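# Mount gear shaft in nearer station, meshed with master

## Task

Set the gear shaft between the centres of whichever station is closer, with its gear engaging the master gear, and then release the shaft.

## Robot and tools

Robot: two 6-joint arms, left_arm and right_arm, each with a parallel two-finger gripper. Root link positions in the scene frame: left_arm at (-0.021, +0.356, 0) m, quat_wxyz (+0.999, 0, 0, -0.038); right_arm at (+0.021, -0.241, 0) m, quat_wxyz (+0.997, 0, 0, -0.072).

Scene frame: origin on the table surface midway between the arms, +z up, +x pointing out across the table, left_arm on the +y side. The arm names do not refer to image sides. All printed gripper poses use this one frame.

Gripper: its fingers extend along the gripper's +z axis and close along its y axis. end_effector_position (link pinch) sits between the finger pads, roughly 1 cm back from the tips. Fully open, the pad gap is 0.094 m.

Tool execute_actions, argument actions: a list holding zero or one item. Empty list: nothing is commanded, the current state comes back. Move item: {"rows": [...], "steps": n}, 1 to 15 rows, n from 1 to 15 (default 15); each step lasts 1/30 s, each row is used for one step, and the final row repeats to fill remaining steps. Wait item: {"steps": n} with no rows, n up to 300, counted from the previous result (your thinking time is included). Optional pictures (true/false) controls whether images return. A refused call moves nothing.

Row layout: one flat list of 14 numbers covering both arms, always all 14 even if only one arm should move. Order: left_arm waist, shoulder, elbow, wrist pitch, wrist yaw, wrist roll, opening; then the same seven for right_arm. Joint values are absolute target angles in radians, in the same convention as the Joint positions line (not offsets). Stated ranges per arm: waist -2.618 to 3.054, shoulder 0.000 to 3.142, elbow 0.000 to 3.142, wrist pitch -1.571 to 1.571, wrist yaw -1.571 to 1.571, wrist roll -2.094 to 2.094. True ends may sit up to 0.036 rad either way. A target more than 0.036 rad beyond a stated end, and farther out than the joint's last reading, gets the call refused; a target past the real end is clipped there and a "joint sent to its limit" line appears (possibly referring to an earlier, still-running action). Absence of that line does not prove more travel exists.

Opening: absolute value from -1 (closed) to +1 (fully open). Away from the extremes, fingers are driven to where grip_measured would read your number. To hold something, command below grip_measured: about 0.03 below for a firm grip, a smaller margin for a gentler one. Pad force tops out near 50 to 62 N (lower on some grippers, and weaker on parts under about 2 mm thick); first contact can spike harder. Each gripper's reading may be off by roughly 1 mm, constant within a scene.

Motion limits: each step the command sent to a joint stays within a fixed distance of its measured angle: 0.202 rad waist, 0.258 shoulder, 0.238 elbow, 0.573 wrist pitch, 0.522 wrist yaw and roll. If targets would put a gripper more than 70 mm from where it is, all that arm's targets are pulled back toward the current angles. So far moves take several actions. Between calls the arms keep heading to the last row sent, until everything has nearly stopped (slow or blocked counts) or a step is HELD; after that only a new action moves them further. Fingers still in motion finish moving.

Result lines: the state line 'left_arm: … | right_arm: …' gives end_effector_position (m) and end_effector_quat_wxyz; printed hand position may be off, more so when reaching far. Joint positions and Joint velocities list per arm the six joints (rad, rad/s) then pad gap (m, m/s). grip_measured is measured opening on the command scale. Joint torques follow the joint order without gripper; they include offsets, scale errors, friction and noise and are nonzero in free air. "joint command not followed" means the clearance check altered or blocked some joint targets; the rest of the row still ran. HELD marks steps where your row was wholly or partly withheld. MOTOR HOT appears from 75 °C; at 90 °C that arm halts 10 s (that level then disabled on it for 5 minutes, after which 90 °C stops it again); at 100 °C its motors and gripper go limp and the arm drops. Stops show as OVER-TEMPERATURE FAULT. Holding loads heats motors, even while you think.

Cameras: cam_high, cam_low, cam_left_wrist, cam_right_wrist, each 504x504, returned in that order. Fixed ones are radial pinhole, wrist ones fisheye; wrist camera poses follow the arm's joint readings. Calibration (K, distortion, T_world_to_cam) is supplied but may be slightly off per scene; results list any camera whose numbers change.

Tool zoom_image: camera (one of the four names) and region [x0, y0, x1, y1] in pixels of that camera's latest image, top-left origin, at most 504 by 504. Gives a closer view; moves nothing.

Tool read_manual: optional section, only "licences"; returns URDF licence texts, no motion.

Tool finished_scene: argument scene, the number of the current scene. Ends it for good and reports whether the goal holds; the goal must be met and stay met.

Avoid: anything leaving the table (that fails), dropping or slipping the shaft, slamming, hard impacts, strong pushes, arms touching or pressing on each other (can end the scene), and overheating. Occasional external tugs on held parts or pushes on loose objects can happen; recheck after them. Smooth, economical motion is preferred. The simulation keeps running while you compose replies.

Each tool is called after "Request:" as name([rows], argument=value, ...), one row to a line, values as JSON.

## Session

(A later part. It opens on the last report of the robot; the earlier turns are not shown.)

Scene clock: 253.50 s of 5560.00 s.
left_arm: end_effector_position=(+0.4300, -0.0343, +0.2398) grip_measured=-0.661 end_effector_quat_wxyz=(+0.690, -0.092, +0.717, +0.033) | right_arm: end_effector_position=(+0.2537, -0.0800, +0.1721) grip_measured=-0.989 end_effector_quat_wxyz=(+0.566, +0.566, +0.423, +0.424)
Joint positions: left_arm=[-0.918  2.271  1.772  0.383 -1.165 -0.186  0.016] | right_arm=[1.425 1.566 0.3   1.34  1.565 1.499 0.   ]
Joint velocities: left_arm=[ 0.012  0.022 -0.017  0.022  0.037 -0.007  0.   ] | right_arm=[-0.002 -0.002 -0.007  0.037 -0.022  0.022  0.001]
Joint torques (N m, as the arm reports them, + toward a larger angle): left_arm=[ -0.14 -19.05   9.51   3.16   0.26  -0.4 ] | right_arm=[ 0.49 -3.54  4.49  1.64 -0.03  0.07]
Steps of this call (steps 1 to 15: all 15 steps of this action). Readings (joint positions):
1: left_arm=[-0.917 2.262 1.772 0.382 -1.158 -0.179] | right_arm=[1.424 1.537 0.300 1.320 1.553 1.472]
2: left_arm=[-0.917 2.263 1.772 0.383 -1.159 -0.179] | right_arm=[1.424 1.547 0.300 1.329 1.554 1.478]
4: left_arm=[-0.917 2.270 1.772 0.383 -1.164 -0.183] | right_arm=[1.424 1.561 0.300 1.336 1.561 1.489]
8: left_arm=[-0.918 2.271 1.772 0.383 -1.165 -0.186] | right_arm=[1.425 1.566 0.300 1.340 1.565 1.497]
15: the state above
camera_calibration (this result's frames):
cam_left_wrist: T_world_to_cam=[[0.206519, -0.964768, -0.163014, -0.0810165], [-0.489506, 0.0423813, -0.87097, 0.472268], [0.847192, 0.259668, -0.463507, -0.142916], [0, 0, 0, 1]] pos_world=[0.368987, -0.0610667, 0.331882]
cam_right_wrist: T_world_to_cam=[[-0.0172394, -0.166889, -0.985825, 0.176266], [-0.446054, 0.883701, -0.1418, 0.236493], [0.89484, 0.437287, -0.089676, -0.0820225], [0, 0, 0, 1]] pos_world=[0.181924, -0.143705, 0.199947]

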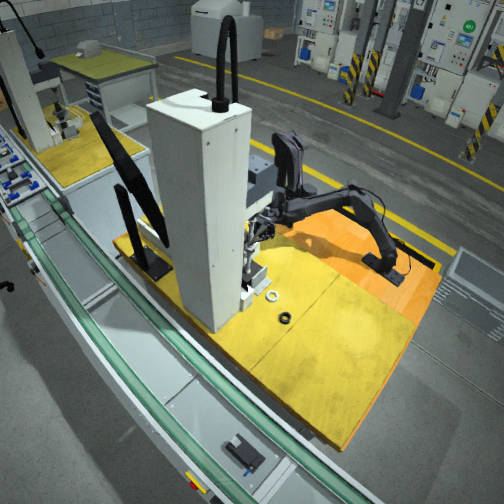

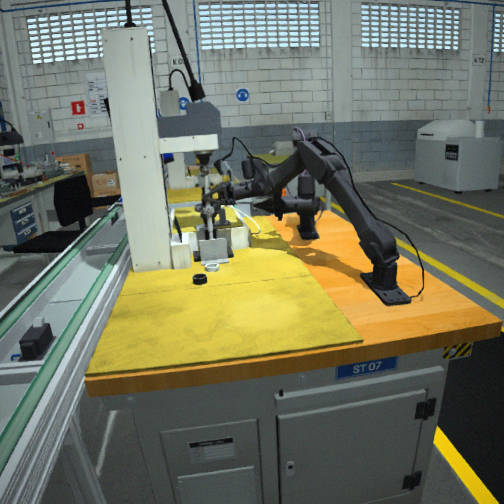

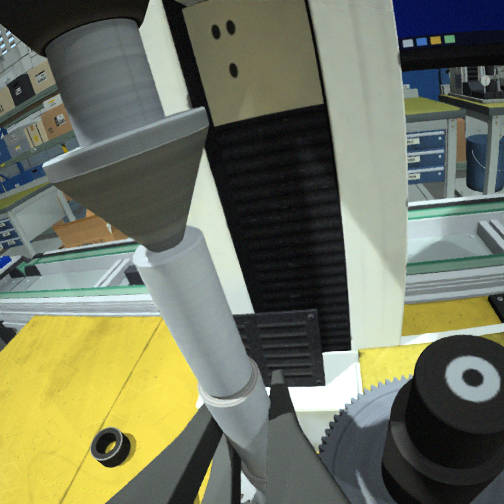

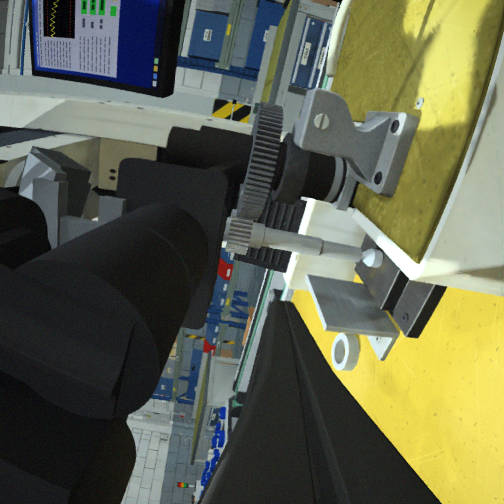

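Request:
execute_actions([
  {"rows":[[-0.92,2.25,1.80,0.54,-1.13,-0.23,-0.78,1.45,1.72,0.27,1.33,1.565,1.5,-1]],"steps":12},
], pictures=false)

Request:
execute_actions([
  {"rows":[[-0.92,2.26,1.80,0.52,-1.13,-0.23,-0.78,1.75,1.85,0.3,1.33,1.55,1.2,-1]],"steps":15},
])

Request:
zoom_image(camera="cam_right_wrist", region=[290,70,390,160])

Scene clock: 259.30 s of 5560.00 s.
left_arm: end_effector_position=(+0.4297, -0.0343, +0.2367) grip_measured=-0.661 end_effector_quat_wxyz=(+0.690, -0.095, +0.716, +0.035) | right_arm: end_effector_position=(+0.2516, -0.0754, +0.1394) grip_measured=-0.989 end_effector_quat_wxyz=(+0.595, +0.527, +0.471, +0.382)
Joint positions: left_arm=[-0.919  2.279  1.772  0.392 -1.174 -0.188  0.016] | right_arm=[1.44  1.712 0.281 1.342 1.565 1.502 0.   ]
Joint velocities: left_arm=[-0.017 -0.012 -0.012  0.007 -0.007  0.007 -0.   ] | right_arm=[ 0.007  0.002  0.007  0.081 -0.066  0.007  0.001]
Joint torques (N m, as the arm reports them, + toward a larger angle): left_arm=[ -0.02 -18.44   9.05   3.08   0.34  -0.38] | right_arm=[ 0.89 -4.46  2.79  1.28  0.07 -0.01]
Steps of this call (steps 1 to 15: the robot went on to your last target; steps 16 to 90: nothing new was sent; then 2.40 s passed at rest; steps 91 to 102: all 12 steps of this action). Readings (joint positions):
91: left_arm=[-0.918 2.273 1.772 0.384 -1.166 -0.186] | right_arm=[1.427 1.585 0.298 1.352 1.568 1.499]
92: left_arm=[-0.918 2.274 1.772 0.385 -1.168 -0.187] | right_arm=[1.431 1.622 0.298 1.358 1.567 1.500]
94: left_arm=[-0.919 2.279 1.772 0.390 -1.174 -0.188] | right_arm=[1.438 1.690 0.291 1.350 1.565 1.501]
98: left_arm=[-0.919 2.279 1.772 0.392 -1.174 -0.188] | right_arm=[1.440 1.712 0.281 1.342 1.565 1.502]
102: the state above

Scene clock: 259.80 s of 5560.00 s.
left_arm: end_effector_position=(+0.4297, -0.0343, +0.2367) grip_measured=-0.661 end_effector_quat_wxyz=(+0.690, -0.095, +0.716, +0.035) | right_arm: end_effector_position=(+0.1902, -0.0071, +0.1133) grip_measured=-0.989 end_effector_quat_wxyz=(+0.607, +0.325, +0.630, +0.359)
Joint positions: left_arm=[-0.919  2.279  1.772  0.392 -1.174 -0.188  0.016] | right_arm=[1.749 1.841 0.287 1.343 1.545 1.221 0.   ]
Joint velocities: left_arm=[-0.007 -0.022 -0.012 -0.022  0.007  0.007  0.   ] | right_arm=[-0.017 -0.002 -0.012  0.007  0.051 -0.081 -0.001]
Joint torques (N m, as the arm reports them, + toward a larger angle): left_arm=[ -0.02 -17.53   9.07   2.88   0.35  -0.38] | right_arm=[ 0.05 -5.29  4.39  1.33  0.17 -0.07]
Steps of this call (steps 1 to 15: all 15 steps of this action). Readings (joint positions):
1: left_arm=[-0.919 2.279 1.772 0.392 -1.174 -0.188] | right_arm=[1.468 1.728 0.281 1.353 1.570 1.456]
2: left_arm=[-0.919 2.279 1.772 0.392 -1.174 -0.188] | right_arm=[1.534 1.762 0.282 1.357 1.569 1.407]
4: left_arm=[-0.919 2.279 1.772 0.392 -1.174 -0.188] | right_arm=[1.673 1.823 0.286 1.349 1.556 1.336]
8: left_arm=[-0.919 2.279 1.772 0.392 -1.174 -0.188] | right_arm=[1.749 1.841 0.287 1.343 1.545 1.261]
15: the state above
camera_calibration (this result's frames):
cam_left_wrist: T_world_to_cam=[[0.214163, -0.963472, -0.1608, -0.085232], [-0.488382, 0.0369488, -0.871847, 0.469023], [0.845942, 0.265249, -0.462629, -0.143568], [0, 0, 0, 1]] pos_world=[0.368766, -0.0613672, 0.328792]
cam_right_wrist: T_world_to_cam=[[0.0647431, -0.662759, -0.746028, 0.0831048], [-0.709499, 0.495139, -0.501446, 0.2234], [0.701726, 0.561772, -0.438171, 0.0147579], [0, 0, 0, 1]] pos_world=[0.142766, -0.0638262, 0.180488]

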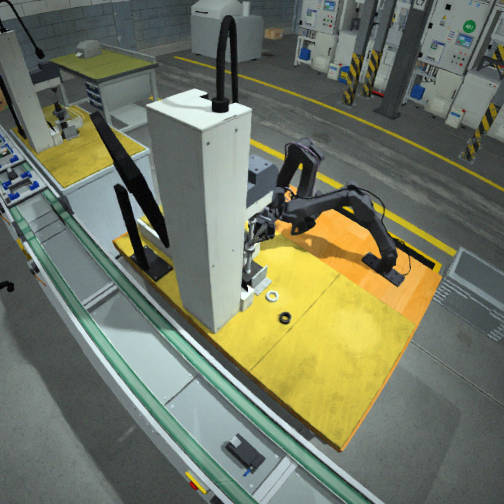

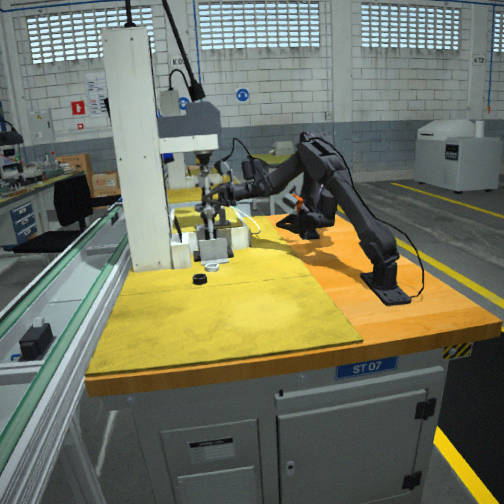

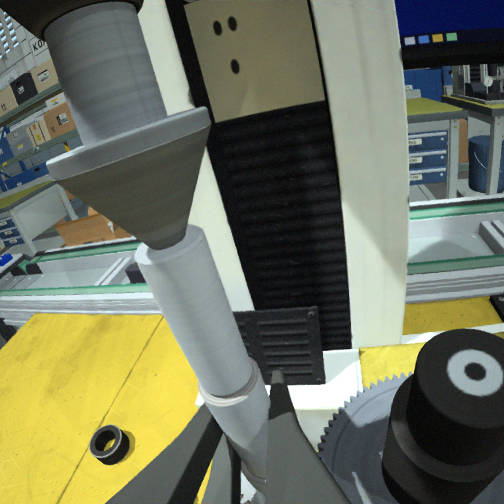

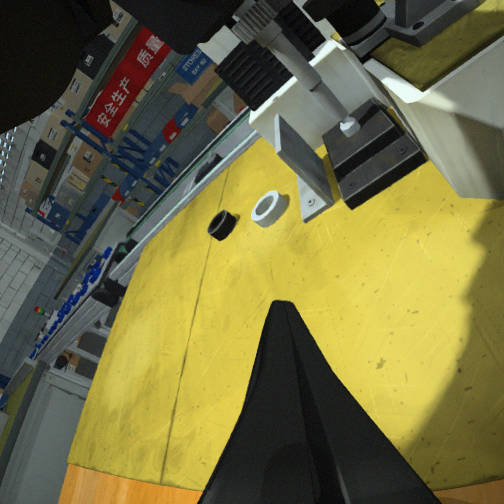

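Region (290, 70, 390, 160) of cam_right_wrist's 504x504 image, scaled by 5.040, with more detail than that image has; it fills the top 454 rows of this view, and the rest is white.

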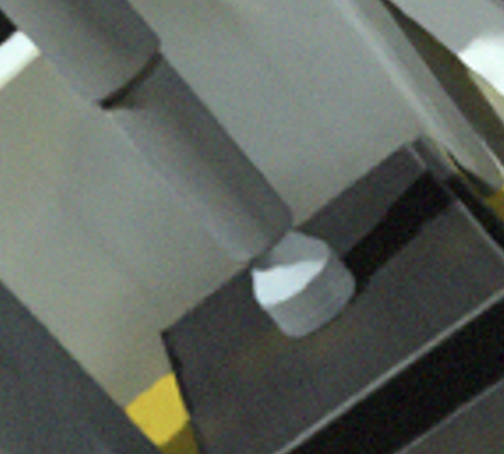

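Seated. Release.

Request:
execute_actions([
  {"rows":[[-0.92,2.255,1.81,0.44,-1.18,-0.19,-0.78,1.75,1.85,0.3,1.33,1.55,1.2,-1],[-0.92,2.255,1.81,0.44,-1.18,-0.19,-0.78,1.75,1.85,0.3,1.33,1.55,1.2,-1],[-0.92,2.255,1.81,0.44,-1.18,-0.19,-0.25,1.75,1.85,0.3,1.33,1.55,1.2,-1]],"steps":12},
], pictures=false)

Request:
execute_actions([
  {"rows":[[-0.95,2.22,1.755,0.46,-1.19,-0.19,-0.25,1.75,1.85,0.3,1.33,1.55,1.2,-1]],"steps":10},
], pictures=false)

Request:
execute_actions([
  {"rows":[[-0.985,2.185,1.70,0.48,-1.2,-0.19,-0.25,1.75,1.85,0.3,1.33,1.55,1.2,-1]],"steps":15},
])

Request:
zoom_image(camera="cam_left_wrist", region=[180,320,380,504])

Scene clock: 271.87 s of 5560.00 s.
left_arm: end_effector_position=(+0.4306, -0.0355, +0.2476) grip_measured=-0.252 end_effector_quat_wxyz=(+0.698, -0.110, +0.707, +0.019) | right_arm: end_effector_position=(+0.1902, -0.0071, +0.1133) grip_measured=-0.989 end_effector_quat_wxyz=(+0.609, +0.321, +0.632, +0.356)
Joint positions: left_arm=[-0.919  2.279  1.786  0.431 -1.176 -0.184  0.035] | right_arm=[1.749 1.841 0.287 1.343 1.545 1.211 0.   ]
Joint velocities: left_arm=[-0.007  0.022 -0.017 -0.007  0.022  0.037  0.001] | right_arm=[ 0.007  0.007  0.012  0.066  0.037  0.007 -0.002]
Joint torques (N m, as the arm reports them, + toward a larger angle): left_arm=[  0.   -17.99   8.78   1.72  -0.13  -0.07] | right_arm=[ 0.09 -5.15  3.97  1.36  0.17 -0.06]
Steps of this call (steps 1 to 30: the robot went on to your last target; steps 31 to 90: nothing new was sent; then 8.67 s passed at rest; steps 91 to 102: all 12 steps of this action). Readings (joint positions):
91: left_arm=[-0.919 2.279 1.772 0.386 -1.176 -0.185] | right_arm=[1.749 1.841 0.287 1.343 1.545 1.211]
92: left_arm=[-0.919 2.279 1.772 0.384 -1.176 -0.184] | right_arm=[1.749 1.841 0.287 1.343 1.545 1.211]
94: left_arm=[-0.919 2.279 1.773 0.393 -1.175 -0.184] | right_arm=[1.749 1.841 0.287 1.343 1.545 1.211]
98: left_arm=[-0.919 2.279 1.785 0.421 -1.176 -0.184] | right_arm=[1.749 1.841 0.287 1.343 1.545 1.211]
102: the state above

Scene clock: 272.20 s of 5560.00 s.
left_arm: end_effector_position=(+0.4152, -0.0427, +0.2639) grip_measured=-0.252 end_effector_quat_wxyz=(+0.704, -0.114, +0.701, -0.004) | right_arm: end_effector_position=(+0.1902, -0.0071, +0.1133) grip_measured=-0.989 end_effector_quat_wxyz=(+0.609, +0.321, +0.632, +0.356)
Joint positions: left_arm=[-0.95   2.242  1.767  0.456 -1.18  -0.184  0.035] | right_arm=[1.749 1.841 0.287 1.343 1.545 1.21  0.   ]
Joint velocities: left_arm=[-0.002 -0.017 -0.002  0.066  0.007 -0.022  0.002] | right_arm=[ 0.012 -0.007 -0.012 -0.037 -0.066  0.037 -0.   ]
Joint torques (N m, as the arm reports them, + toward a larger angle): left_arm=[  0.01 -17.34   5.91   1.63  -0.16  -0.07] | right_arm=[ 0.14 -5.17  4.06  1.31  0.2  -0.13]
Steps of this call (steps 1 to 10: all 10 steps of this action). Readings (joint positions):
1: left_arm=[-0.921 2.276 1.782 0.434 -1.176 -0.184] | right_arm=[1.749 1.841 0.287 1.343 1.545 1.210]
2: left_arm=[-0.924 2.269 1.774 0.436 -1.177 -0.184] | right_arm=[1.749 1.841 0.287 1.343 1.545 1.210]
4: left_arm=[-0.933 2.258 1.767 0.440 -1.180 -0.184] | right_arm=[1.749 1.841 0.287 1.343 1.545 1.210]
8: left_arm=[-0.948 2.245 1.767 0.452 -1.180 -0.184] | right_arm=[1.749 1.841 0.287 1.343 1.545 1.210]
10: the state above

Scene clock: 272.70 s of 5560.00 s.
left_arm: end_effector_position=(+0.3967, -0.0495, +0.2627) grip_measured=-0.252 end_effector_quat_wxyz=(+0.704, -0.104, +0.702, -0.011) | right_arm: end_effector_position=(+0.1902, -0.0071, +0.1133) grip_measured=-0.989 end_effector_quat_wxyz=(+0.609, +0.321, +0.632, +0.356)
Joint positions: left_arm=[-0.985  2.213  1.715  0.475 -1.192 -0.184  0.035] | right_arm=[1.749 1.841 0.287 1.343 1.545 1.21  0.   ]
Joint velocities: left_arm=[ 0.002  0.007  0.002  0.051 -0.022 -0.051 -0.   ] | right_arm=[-0.007 -0.012 -0.012 -0.066  0.037  0.037  0.   ]
Joint torques (N m, as the arm reports them, + toward a larger angle): left_arm=[  0.04 -17.77   5.62   1.69  -0.13  -0.08] | right_arm=[ 0.19 -5.06  4.05  1.33  0.14 -0.08]
Steps of this call (steps 1 to 15: all 15 steps of this action). Readings (joint positions):
1: left_arm=[-0.952 2.236 1.756 0.462 -1.181 -0.184] | right_arm=[1.749 1.841 0.287 1.343 1.545 1.210]
2: left_arm=[-0.955 2.226 1.738 0.465 -1.184 -0.184] | right_arm=[1.749 1.841 0.287 1.343 1.545 1.210]
4: left_arm=[-0.966 2.215 1.718 0.467 -1.190 -0.184] | right_arm=[1.749 1.841 0.287 1.343 1.545 1.210]
8: left_arm=[-0.984 2.213 1.715 0.472 -1.191 -0.184] | right_arm=[1.749 1.841 0.287 1.343 1.545 1.210]
15: the state above
camera_calibration (this result's frames):
cam_left_wrist: T_world_to_cam=[[0.172297, -0.981826, -0.0795694, -0.094268], [-0.445148, -0.0055487, -0.89544, 0.463011], [0.878725, 0.189701, -0.438014, -0.122753], [0, 0, 0, 1]] pos_world=[0.330217, -0.0666993, 0.35333]
cam_right_wrist: T_world_to_cam=[[0.0652429, -0.670673, -0.738879, 0.0821439], [-0.709214, 0.489721, -0.507138, 0.223952], [0.701968, 0.55711, -0.443699, 0.0153051], [0, 0, 0, 1]] pos_world=[0.142727, -0.0631092, 0.18106]

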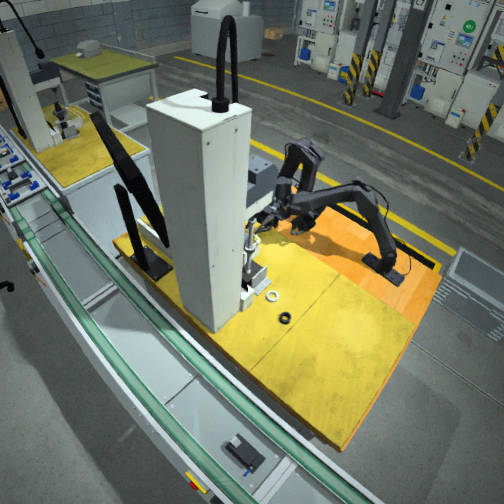

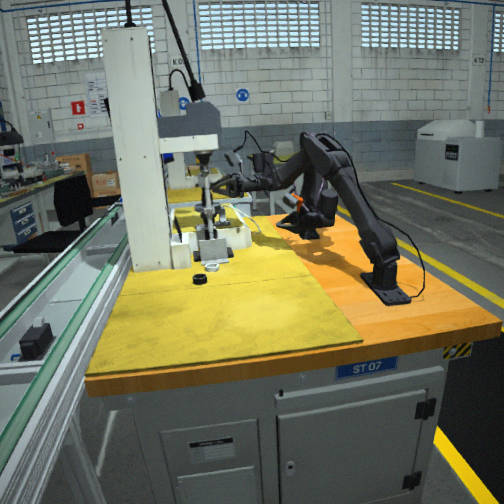

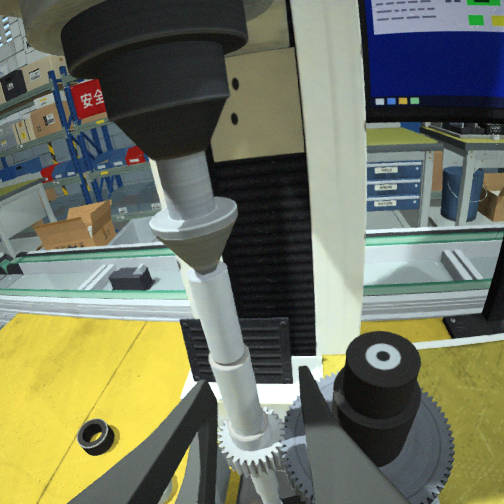

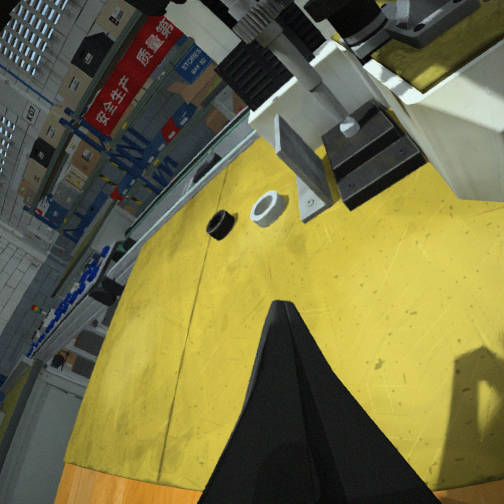

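Region (180, 320, 380, 504) of cam_left_wrist's 504x504 image, scaled by 2.520, with more detail than that image has; it fills the top 464 rows of this view, and the rest is white.

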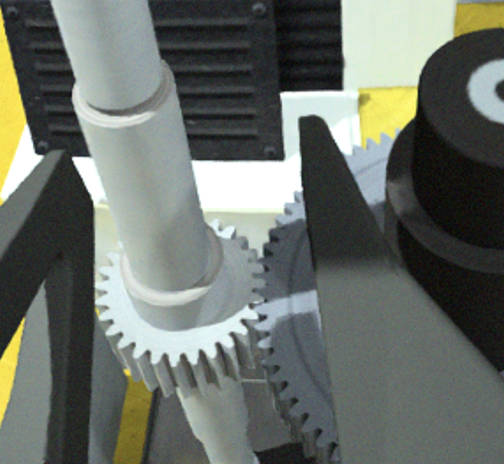

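Request:
finished_scene(scene=2)

The scene is finished: the task was done.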